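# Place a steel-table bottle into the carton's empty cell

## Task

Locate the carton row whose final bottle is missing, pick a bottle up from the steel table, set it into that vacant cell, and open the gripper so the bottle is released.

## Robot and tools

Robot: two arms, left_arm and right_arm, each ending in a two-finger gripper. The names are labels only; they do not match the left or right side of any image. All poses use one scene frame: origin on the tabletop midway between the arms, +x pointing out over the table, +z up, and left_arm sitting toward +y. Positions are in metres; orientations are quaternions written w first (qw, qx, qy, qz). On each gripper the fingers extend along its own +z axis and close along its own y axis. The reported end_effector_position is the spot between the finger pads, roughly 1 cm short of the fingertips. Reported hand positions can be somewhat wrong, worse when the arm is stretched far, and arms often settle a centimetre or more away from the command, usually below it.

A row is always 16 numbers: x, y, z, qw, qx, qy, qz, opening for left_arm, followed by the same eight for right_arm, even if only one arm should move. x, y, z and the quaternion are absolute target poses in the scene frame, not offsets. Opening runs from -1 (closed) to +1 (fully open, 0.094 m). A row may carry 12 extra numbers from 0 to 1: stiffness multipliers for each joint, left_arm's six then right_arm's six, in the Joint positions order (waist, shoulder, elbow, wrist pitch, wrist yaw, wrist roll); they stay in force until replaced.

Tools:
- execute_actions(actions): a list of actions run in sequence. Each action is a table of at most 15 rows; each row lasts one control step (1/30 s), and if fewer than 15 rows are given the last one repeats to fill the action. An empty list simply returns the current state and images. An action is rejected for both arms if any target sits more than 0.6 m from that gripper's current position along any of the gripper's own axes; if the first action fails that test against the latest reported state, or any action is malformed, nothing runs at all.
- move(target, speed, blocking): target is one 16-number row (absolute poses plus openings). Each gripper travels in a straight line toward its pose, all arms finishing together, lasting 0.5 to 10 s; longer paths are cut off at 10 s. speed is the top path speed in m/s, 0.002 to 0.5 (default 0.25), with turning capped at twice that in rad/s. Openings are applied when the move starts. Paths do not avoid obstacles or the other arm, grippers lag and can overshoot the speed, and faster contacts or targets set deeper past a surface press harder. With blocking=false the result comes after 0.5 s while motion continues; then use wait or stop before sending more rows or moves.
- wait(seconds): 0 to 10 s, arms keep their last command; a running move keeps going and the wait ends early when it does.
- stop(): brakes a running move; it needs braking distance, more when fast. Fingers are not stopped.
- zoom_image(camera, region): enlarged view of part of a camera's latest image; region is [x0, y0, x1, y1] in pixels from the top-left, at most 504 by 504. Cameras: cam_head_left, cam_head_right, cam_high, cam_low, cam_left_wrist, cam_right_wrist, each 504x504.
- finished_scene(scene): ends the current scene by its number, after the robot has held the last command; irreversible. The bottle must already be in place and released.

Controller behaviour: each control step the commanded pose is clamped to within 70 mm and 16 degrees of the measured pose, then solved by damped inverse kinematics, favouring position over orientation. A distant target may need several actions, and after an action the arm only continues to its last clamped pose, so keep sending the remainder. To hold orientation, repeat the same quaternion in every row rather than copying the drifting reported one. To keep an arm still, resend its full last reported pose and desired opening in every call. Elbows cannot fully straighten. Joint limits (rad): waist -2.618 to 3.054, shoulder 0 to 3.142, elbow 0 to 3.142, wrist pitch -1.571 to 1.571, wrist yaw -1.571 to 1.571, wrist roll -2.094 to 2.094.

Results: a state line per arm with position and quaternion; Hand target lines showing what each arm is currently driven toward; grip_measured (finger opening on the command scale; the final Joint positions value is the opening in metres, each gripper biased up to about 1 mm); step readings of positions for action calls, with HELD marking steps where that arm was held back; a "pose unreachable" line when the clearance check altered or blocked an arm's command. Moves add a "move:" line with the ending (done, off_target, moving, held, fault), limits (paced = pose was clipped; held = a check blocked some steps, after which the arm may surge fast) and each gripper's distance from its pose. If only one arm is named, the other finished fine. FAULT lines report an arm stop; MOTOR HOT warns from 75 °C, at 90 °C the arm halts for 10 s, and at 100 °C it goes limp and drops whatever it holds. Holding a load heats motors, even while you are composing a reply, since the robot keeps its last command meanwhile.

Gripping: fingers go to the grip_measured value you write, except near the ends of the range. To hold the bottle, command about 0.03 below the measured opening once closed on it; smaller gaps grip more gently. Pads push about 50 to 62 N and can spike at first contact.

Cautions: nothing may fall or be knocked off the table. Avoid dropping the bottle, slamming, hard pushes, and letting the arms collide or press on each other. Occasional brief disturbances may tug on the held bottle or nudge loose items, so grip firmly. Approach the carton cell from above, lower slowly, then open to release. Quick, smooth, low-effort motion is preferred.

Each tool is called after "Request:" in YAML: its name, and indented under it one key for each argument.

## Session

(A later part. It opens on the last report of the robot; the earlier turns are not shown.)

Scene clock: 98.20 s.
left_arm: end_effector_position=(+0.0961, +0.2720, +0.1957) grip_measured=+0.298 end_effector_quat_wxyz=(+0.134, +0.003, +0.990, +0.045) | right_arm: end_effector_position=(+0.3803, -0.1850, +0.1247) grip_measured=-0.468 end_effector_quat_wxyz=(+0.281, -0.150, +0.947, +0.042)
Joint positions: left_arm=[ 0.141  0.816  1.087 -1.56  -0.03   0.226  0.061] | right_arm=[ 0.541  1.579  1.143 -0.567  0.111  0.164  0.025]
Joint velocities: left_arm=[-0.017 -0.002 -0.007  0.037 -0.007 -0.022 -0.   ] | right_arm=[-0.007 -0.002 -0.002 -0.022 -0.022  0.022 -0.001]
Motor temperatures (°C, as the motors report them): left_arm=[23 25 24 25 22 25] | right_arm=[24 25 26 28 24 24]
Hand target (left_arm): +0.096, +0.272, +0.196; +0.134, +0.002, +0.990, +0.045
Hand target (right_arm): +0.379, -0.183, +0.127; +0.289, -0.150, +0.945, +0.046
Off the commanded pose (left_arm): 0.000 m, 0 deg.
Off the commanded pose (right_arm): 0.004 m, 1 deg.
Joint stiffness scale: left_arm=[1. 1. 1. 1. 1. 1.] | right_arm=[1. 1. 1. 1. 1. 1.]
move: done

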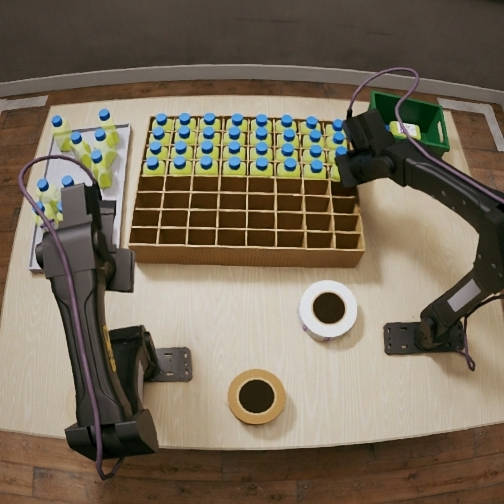

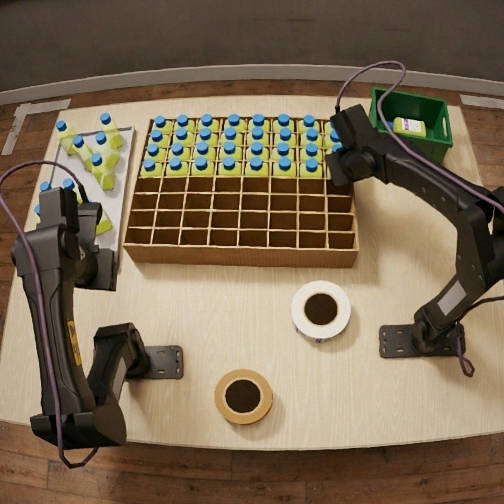

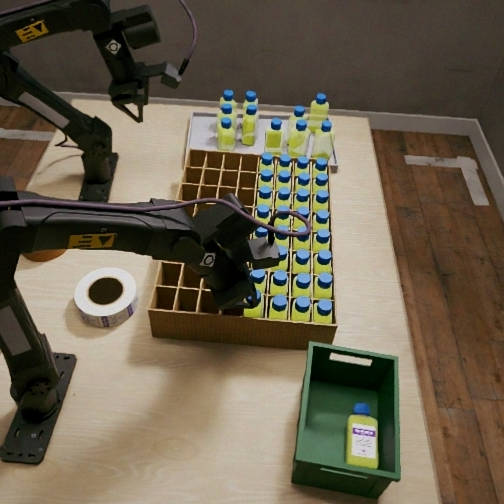

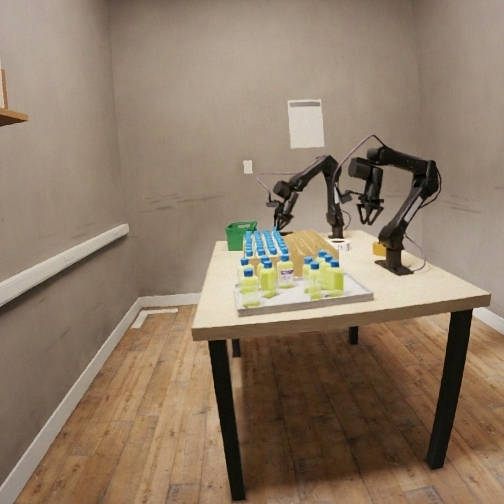

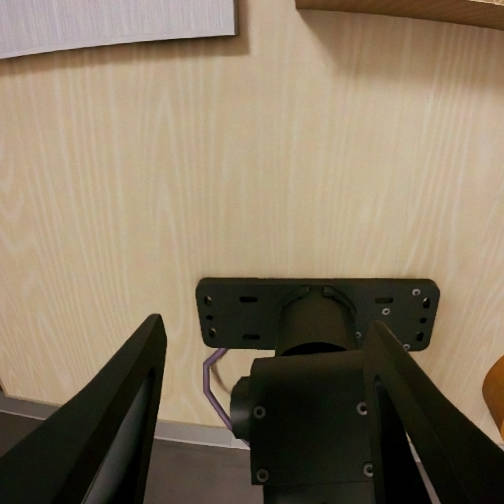

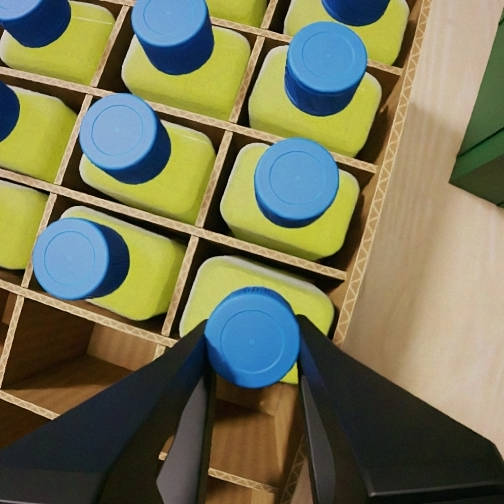

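Request:
move:
  target: [0.0961, 0.2721, 0.1957, 0.134, 0.002, 0.990, 0.045, 0.3, 0.379, -0.1845, 0.110, 0.2639, -0.1507, 0.9518, 0.0418, -0.54]
  speed: 0.04

Request:
zoom_image:
  camera: "cam_high"
  region: [200, 230, 340, 350]

Scene clock: 99.67 s.
left_arm: end_effector_position=(+0.0961, +0.2720, +0.1957) grip_measured=+0.298 end_effector_quat_wxyz=(+0.134, +0.003, +0.990, +0.045) | right_arm: end_effector_position=(+0.3813, -0.1844, +0.1156) grip_measured=-0.468 end_effector_quat_wxyz=(+0.272, -0.151, +0.950, +0.039)
Joint positions: left_arm=[ 0.141  0.816  1.087 -1.56  -0.03   0.226  0.061] | right_arm=[ 0.541  1.605  1.143 -0.562  0.111  0.164  0.025]
Joint velocities: left_arm=[-0.007 -0.007  0.012 -0.007 -0.081 -0.037  0.   ] | right_arm=[ 0.002  0.002 -0.022 -0.007 -0.037  0.007 -0.   ]
Motor temperatures (°C, as the motors report them): left_arm=[23 25 24 25 22 25] | right_arm=[24 25 26 28 24 24]
Hand target (left_arm): +0.096, +0.272, +0.196; +0.134, +0.002, +0.990, +0.045
Hand target (right_arm): +0.379, -0.184, +0.110; +0.264, -0.150, +0.952, +0.042
Off the commanded pose (left_arm): 0.000 m, 0 deg.
Off the commanded pose (right_arm): 0.006 m, 1 deg.
Joint stiffness scale: left_arm=[1. 1. 1. 1. 1. 1.] | right_arm=[1. 1. 1. 1. 1. 1.]
move: done

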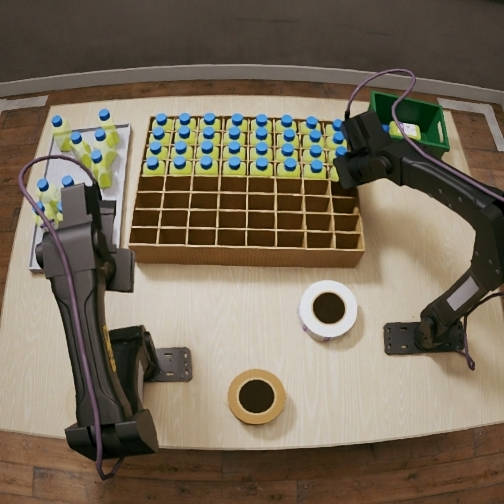

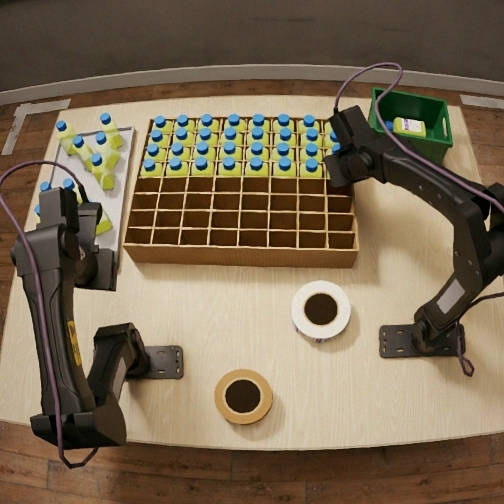

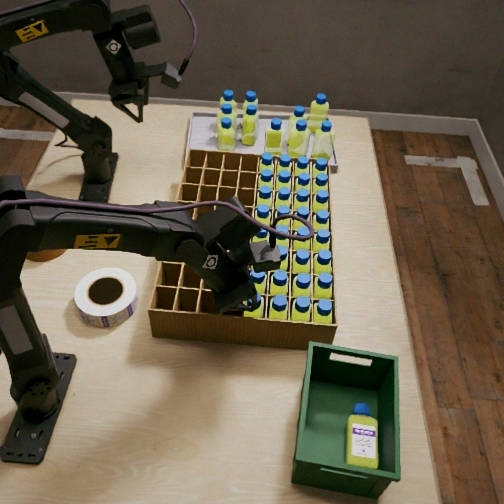

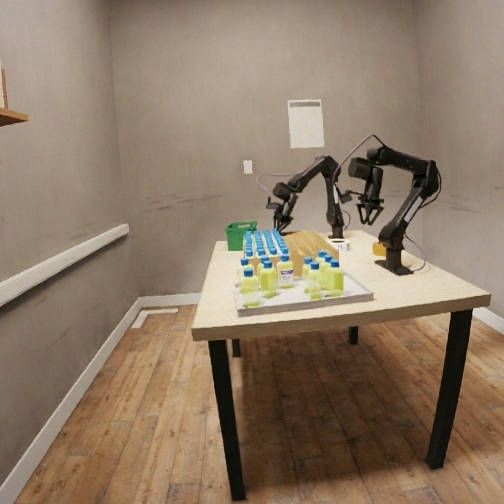

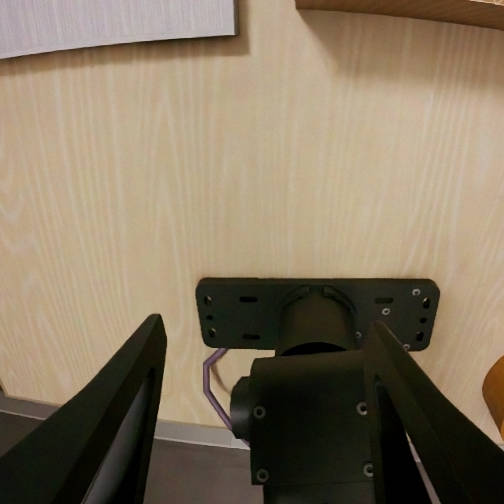

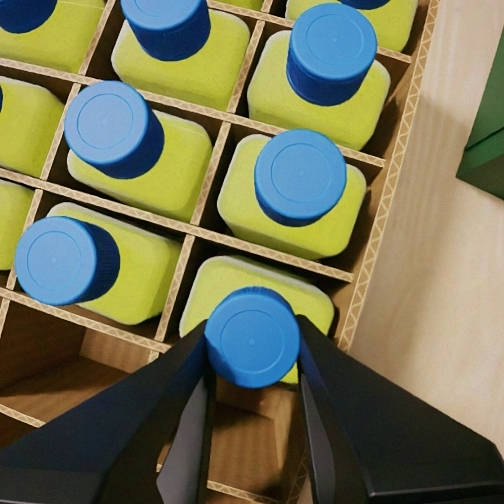

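Region (200, 230, 340, 350) of cam_high's 504x504 image, scaled by 3.600, with more detail than that image has; it fills the top 432 rows of this view, and the rest is white.

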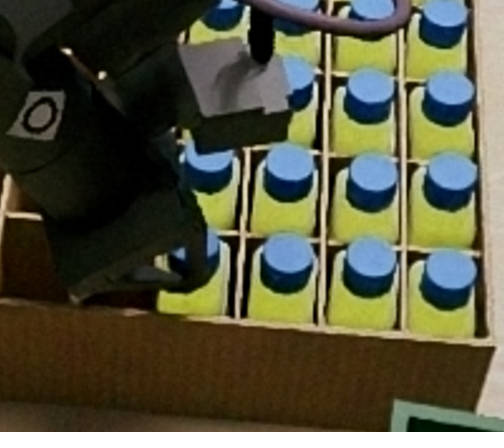

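Request:
execute_actions:
  actions: []

Scene clock: 100.97 s.
left_arm: end_effector_position=(+0.0961, +0.2720, +0.1957) grip_measured=+0.298 end_effector_quat_wxyz=(+0.134, +0.003, +0.990, +0.045) | right_arm: end_effector_position=(+0.3813, -0.1844, +0.1156) grip_measured=-0.468 end_effector_quat_wxyz=(+0.272, -0.151, +0.950, +0.039)
Joint positions: left_arm=[ 0.141  0.816  1.087 -1.56  -0.03   0.226  0.061] | right_arm=[ 0.541  1.605  1.143 -0.562  0.111  0.164  0.025]
Joint velocities: left_arm=[ 0.002 -0.012 -0.012  0.007  0.022 -0.007  0.001] | right_arm=[-0.002  0.002  0.007  0.066 -0.051  0.051 -0.   ]
Motor temperatures (°C, as the motors report them): left_arm=[23 24 24 25 22 25] | right_arm=[24 25 26 28 24 24]
Hand target (left_arm): +0.096, +0.272, +0.196; +0.134, +0.002, +0.990, +0.045
Hand target (right_arm): +0.379, -0.184, +0.110; +0.264, -0.150, +0.952, +0.042
Off the commanded pose (left_arm): 0.000 m, 0 deg.
Off the commanded pose (right_arm): 0.006 m, 1 deg.
Joint stiffness scale: left_arm=[1. 1. 1. 1. 1. 1.] | right_arm=[1. 1. 1. 1. 1. 1.]

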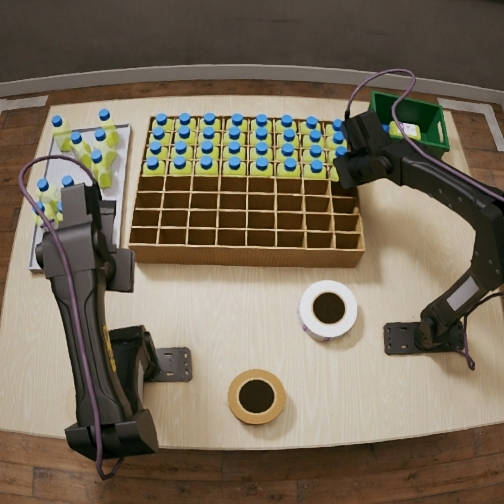

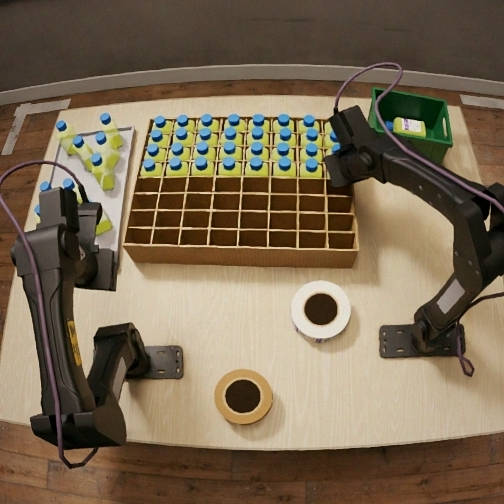

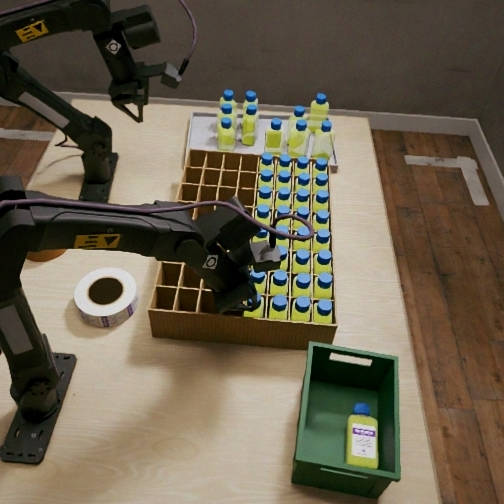

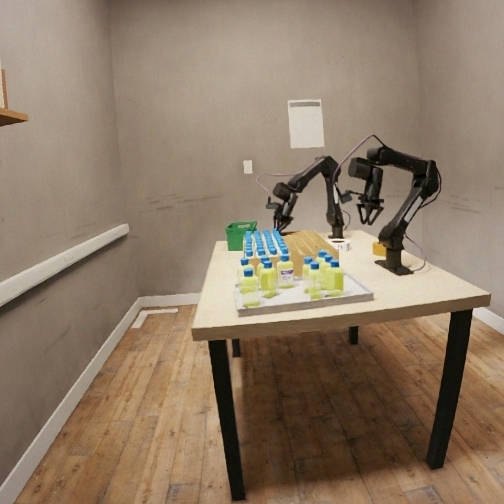

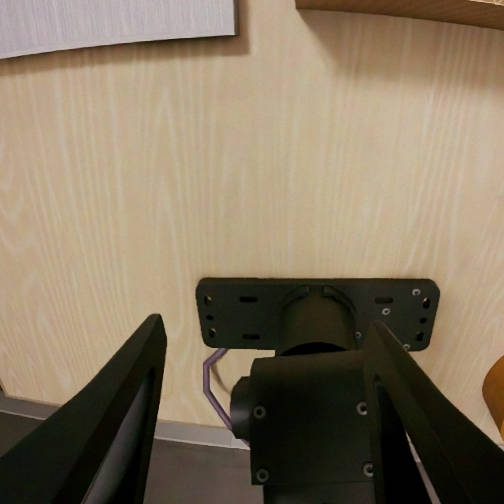

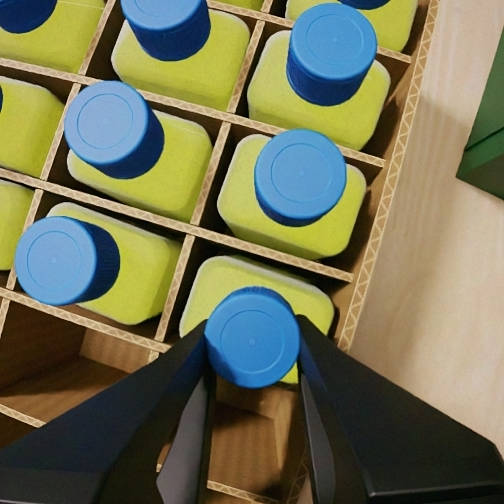

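Request:
execute_actions:
  actions:
    - [[0.0961,0.2721,0.1957,0.134,0.002,0.990,0.045,0.3, 0.379,-0.1845,0.106,0.2639,-0.1507,0.9518,0.0418,-0.54]]

Scene clock: 101.90 s.
left_arm: end_effector_position=(+0.0961, +0.2720, +0.1957) grip_measured=+0.298 end_effector_quat_wxyz=(+0.134, +0.003, +0.990, +0.045) | right_arm: end_effector_position=(+0.3815, -0.1843, +0.1157) grip_measured=-0.468 end_effector_quat_wxyz=(+0.272, -0.151, +0.949, +0.039)
Joint positions: left_arm=[ 0.141  0.816  1.087 -1.56  -0.03   0.226  0.061] | right_arm=[ 0.541  1.605  1.143 -0.561  0.111  0.164  0.025]
Joint velocities: left_arm=[-0.012  0.002 -0.007 -0.007 -0.007 -0.007  0.   ] | right_arm=[ 0.002 -0.002 -0.002 -0.037 -0.022  0.007  0.001]
Motor temperatures (°C, as the motors report them): left_arm=[23 24 24 25 22 25] | right_arm=[24 25 26 28 24 24]
Hand target (left_arm): +0.096, +0.272, +0.196; +0.134, +0.002, +0.990, +0.045
Hand target (right_arm): +0.379, -0.185, +0.106; +0.264, -0.151, +0.952, +0.042
Off the commanded pose (left_arm): 0.000 m, 0 deg.
Off the commanded pose (right_arm): 0.010 m, 1 deg.
Joint stiffness scale: left_arm=[1. 1. 1. 1. 1. 1.] | right_arm=[1. 1. 1. 1. 1. 1.]
Step readings (end_effector_position):
0: left_arm (+0.0961, +0.2720, +0.1957) | right_arm (+0.3813, -0.1844, +0.1156)
1: left_arm (+0.0961, +0.2720, +0.1957) | right_arm (+0.3815, -0.1843, +0.1157)
2: left_arm (+0.0961, +0.2720, +0.1957) | right_arm (+0.3815, -0.1843, +0.1157)
4: left_arm (+0.0961, +0.2720, +0.1957) | right_arm (+0.3815, -0.1843, +0.1157)
8: left_arm (+0.0961, +0.2720, +0.1957) | right_arm (+0.3815, -0.1843, +0.1157)
15: end_effector_position above

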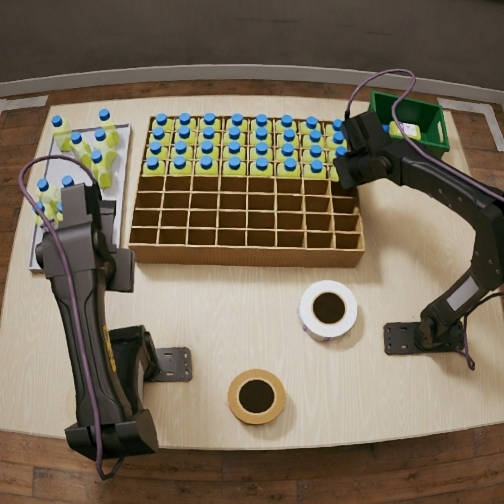

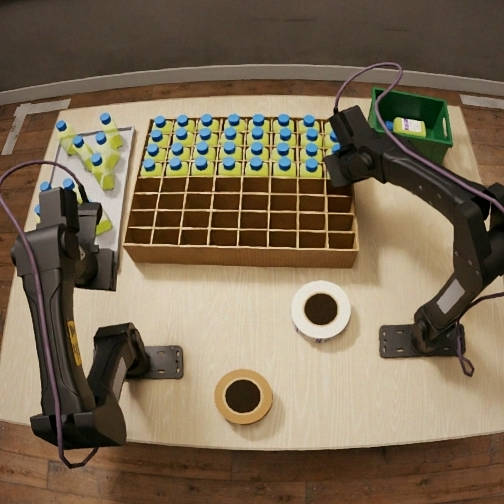

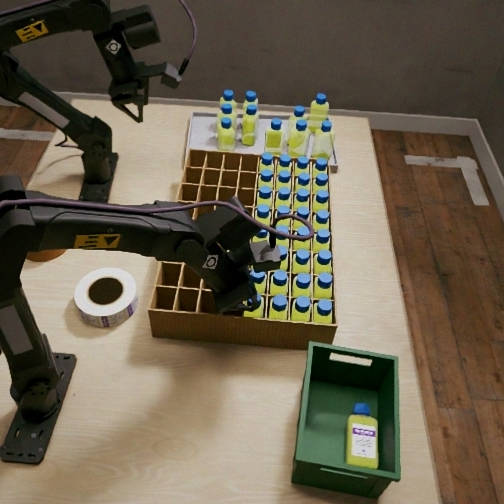

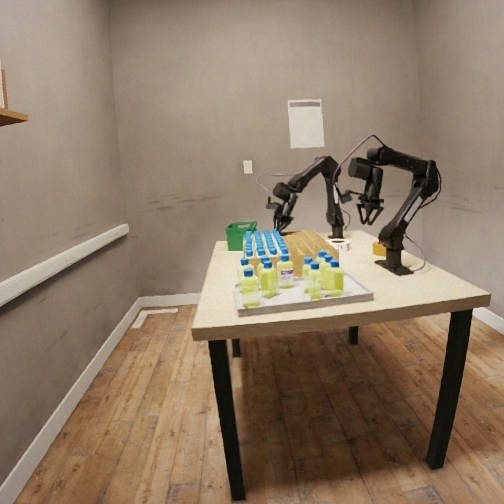

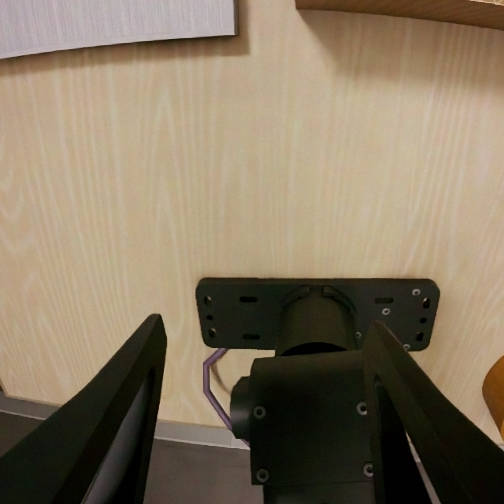

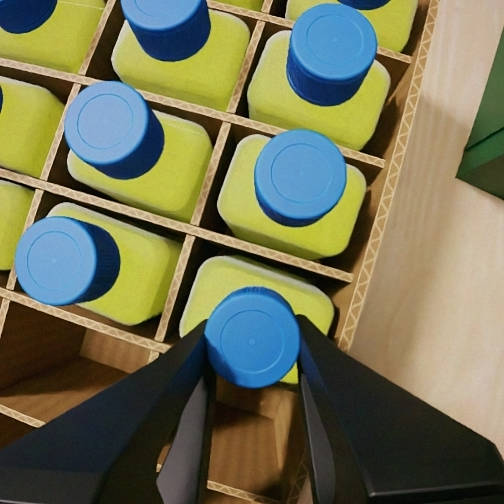

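Request:
execute_actions:
  actions:
    - [[0.0961,0.2721,0.1957,0.134,0.002,0.990,0.045,0.3, 0.3815,-0.1843,0.1157,0.272,-0.151,0.949,0.039,-0.05]]

Request:
move:
  target: [0.0961,0.2721,0.1957,0.134,0.002,0.990,0.045,0.3, 0.345,-0.205,0.20,0.272,-0.151,0.949,0.039,-0.05]
  speed: 0.15

Scene clock: 102.70 s.
left_arm: end_effector_position=(+0.0961, +0.2720, +0.1957) grip_measured=+0.298 end_effector_quat_wxyz=(+0.134, +0.003, +0.990, +0.045) | right_arm: end_effector_position=(+0.3815, -0.1843, +0.1157) grip_measured=-0.052 end_effector_quat_wxyz=(+0.272, -0.151, +0.949, +0.039)
Joint positions: left_arm=[ 0.141  0.816  1.087 -1.56  -0.03   0.226  0.061] | right_arm=[ 0.541  1.605  1.143 -0.561  0.111  0.164  0.045]
Joint velocities: left_arm=[-0.007  0.007 -0.002  0.051 -0.11  -0.007  0.   ] | right_arm=[-0.002 -0.012 -0.007  0.066 -0.022 -0.007  0.002]
Motor temperatures (°C, as the motors report them): left_arm=[23 24 24 25 22 25] | right_arm=[24 25 26 28 24 24]
Hand target (left_arm): +0.096, +0.272, +0.196; +0.134, +0.002, +0.990, +0.045
Hand target (right_arm): +0.381, -0.184, +0.116; +0.272, -0.151, +0.950, +0.039
Off the commanded pose (left_arm): 0.000 m, 0 deg.
Off the commanded pose (right_arm): 0.000 m, 0 deg.
Joint stiffness scale: left_arm=[1. 1. 1. 1. 1. 1.] | right_arm=[1. 1. 1. 1. 1. 1.]
Step readings (end_effector_position):
0: left_arm (+0.0961, +0.2720, +0.1957) | right_arm (+0.3815, -0.1843, +0.1157)
1: left_arm (+0.0961, +0.2720, +0.1957) | right_arm (+0.3815, -0.1843, +0.1157)
2: left_arm (+0.0961, +0.2720, +0.1957) | right_arm (+0.3815, -0.1843, +0.1157)
4: left_arm (+0.0961, +0.2720, +0.1957) | right_arm (+0.3815, -0.1843, +0.1157)
8: left_arm (+0.0961, +0.2720, +0.1957) | right_arm (+0.3815, -0.1843, +0.1157)
15: end_effector_position above

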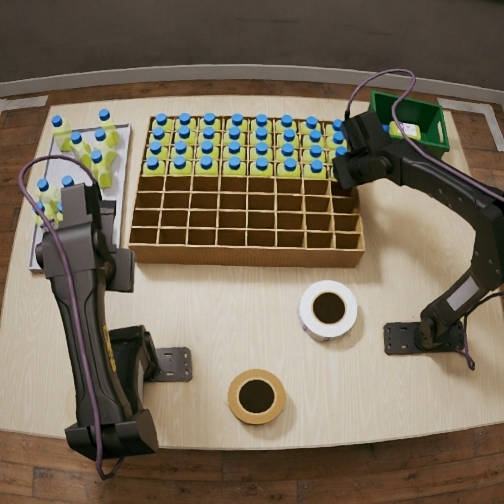

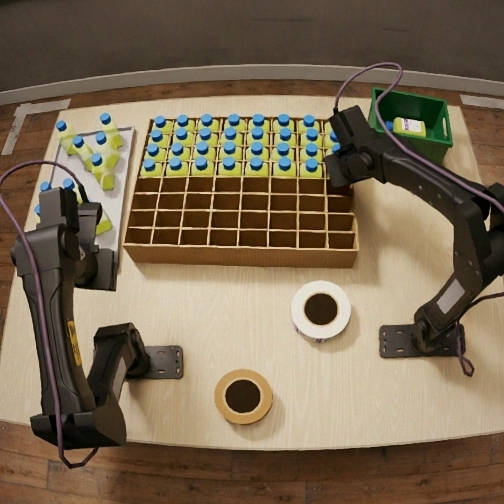

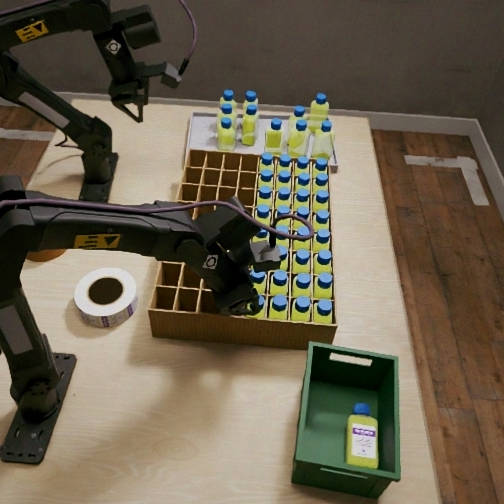

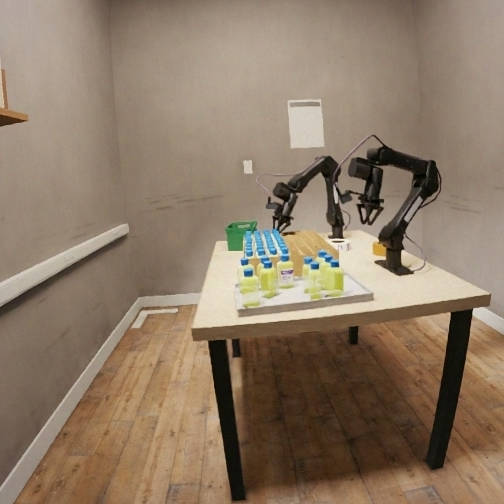

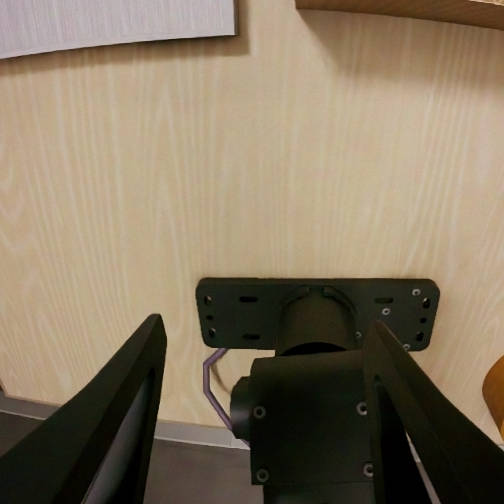

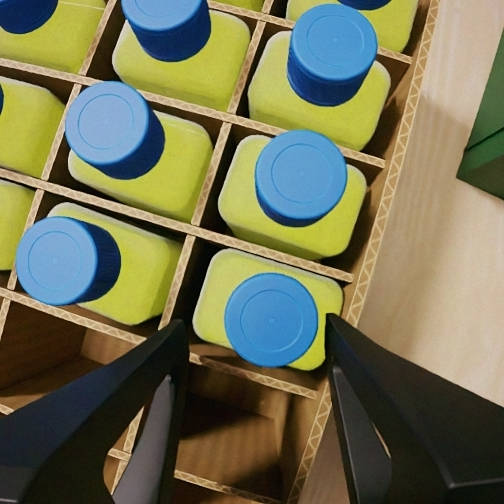

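Scene clock: 103.97 s.
left_arm: end_effector_position=(+0.0961, +0.2720, +0.1957) grip_measured=+0.298 end_effector_quat_wxyz=(+0.134, +0.003, +0.990, +0.045) | right_arm: end_effector_position=(+0.3448, -0.2049, +0.1885) grip_measured=-0.052 end_effector_quat_wxyz=(+0.265, -0.152, +0.952, +0.036)
Joint positions: left_arm=[ 0.141  0.816  1.087 -1.56  -0.03   0.226  0.061] | right_arm=[ 0.541  1.439  1.284 -0.885  0.111  0.164  0.045]
Joint velocities: left_arm=[ 0.002 -0.007 -0.002  0.081 -0.007 -0.051 -0.   ] | right_arm=[-0.012 -0.007 -0.002 -0.022 -0.037 -0.007  0.   ]
Motor temperatures (°C, as the motors report them): left_arm=[23 24 24 25 22 25] | right_arm=[24 25 26 28 24 24]
Hand target (left_arm): +0.096, +0.272, +0.196; +0.134, +0.002, +0.990, +0.045
Hand target (right_arm): +0.343, -0.206, +0.200; +0.272, -0.151, +0.949, +0.039
Off the commanded pose (left_arm): 0.000 m, 0 deg.
Off the commanded pose (right_arm): 0.012 m, 1 deg.
Joint stiffness scale: left_arm=[1. 1. 1. 1. 1. 1.] | right_arm=[1. 1. 1. 1. 1. 1.]
move: off_target (right_arm)

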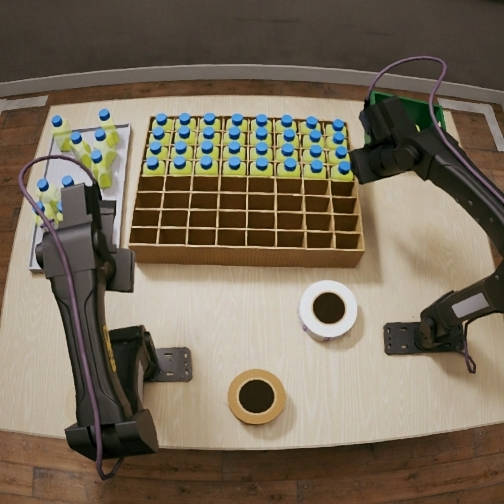

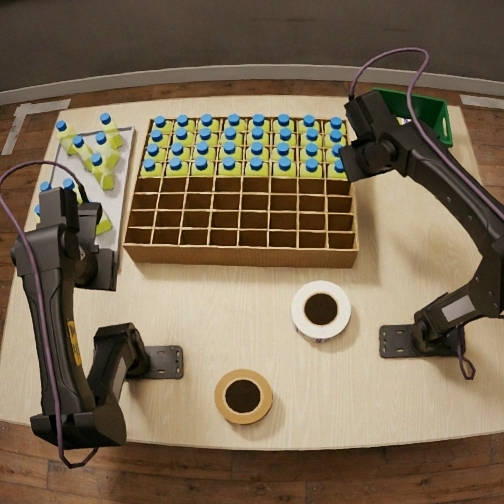

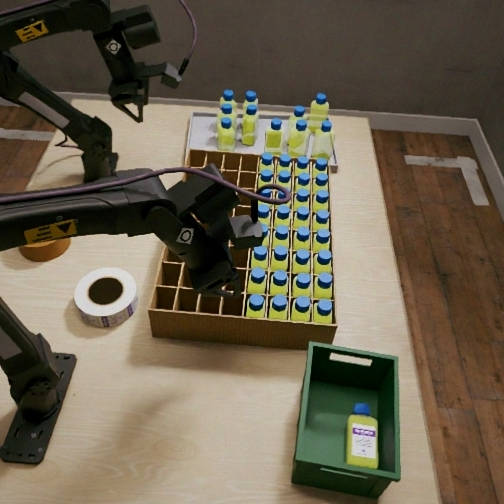

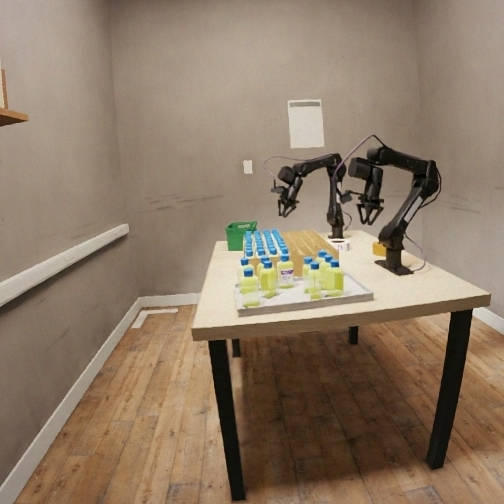

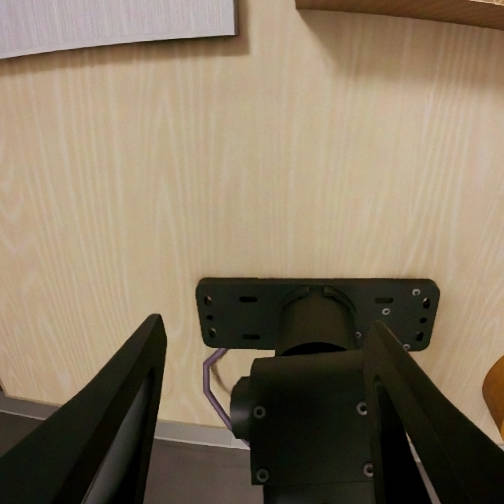

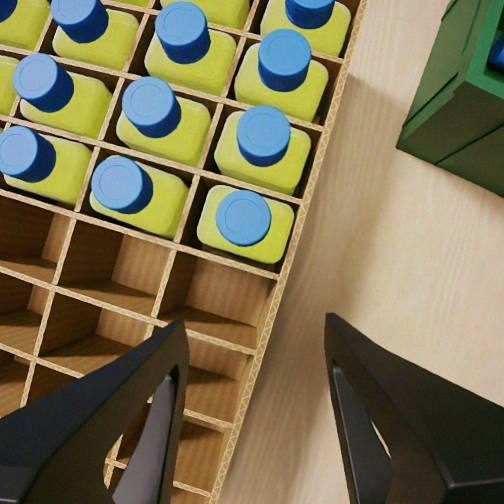

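The bottle is seated in the cell. Finishing scene 1.

Request:
finished_scene:
  scene: 1

The scene is finished: the task was done.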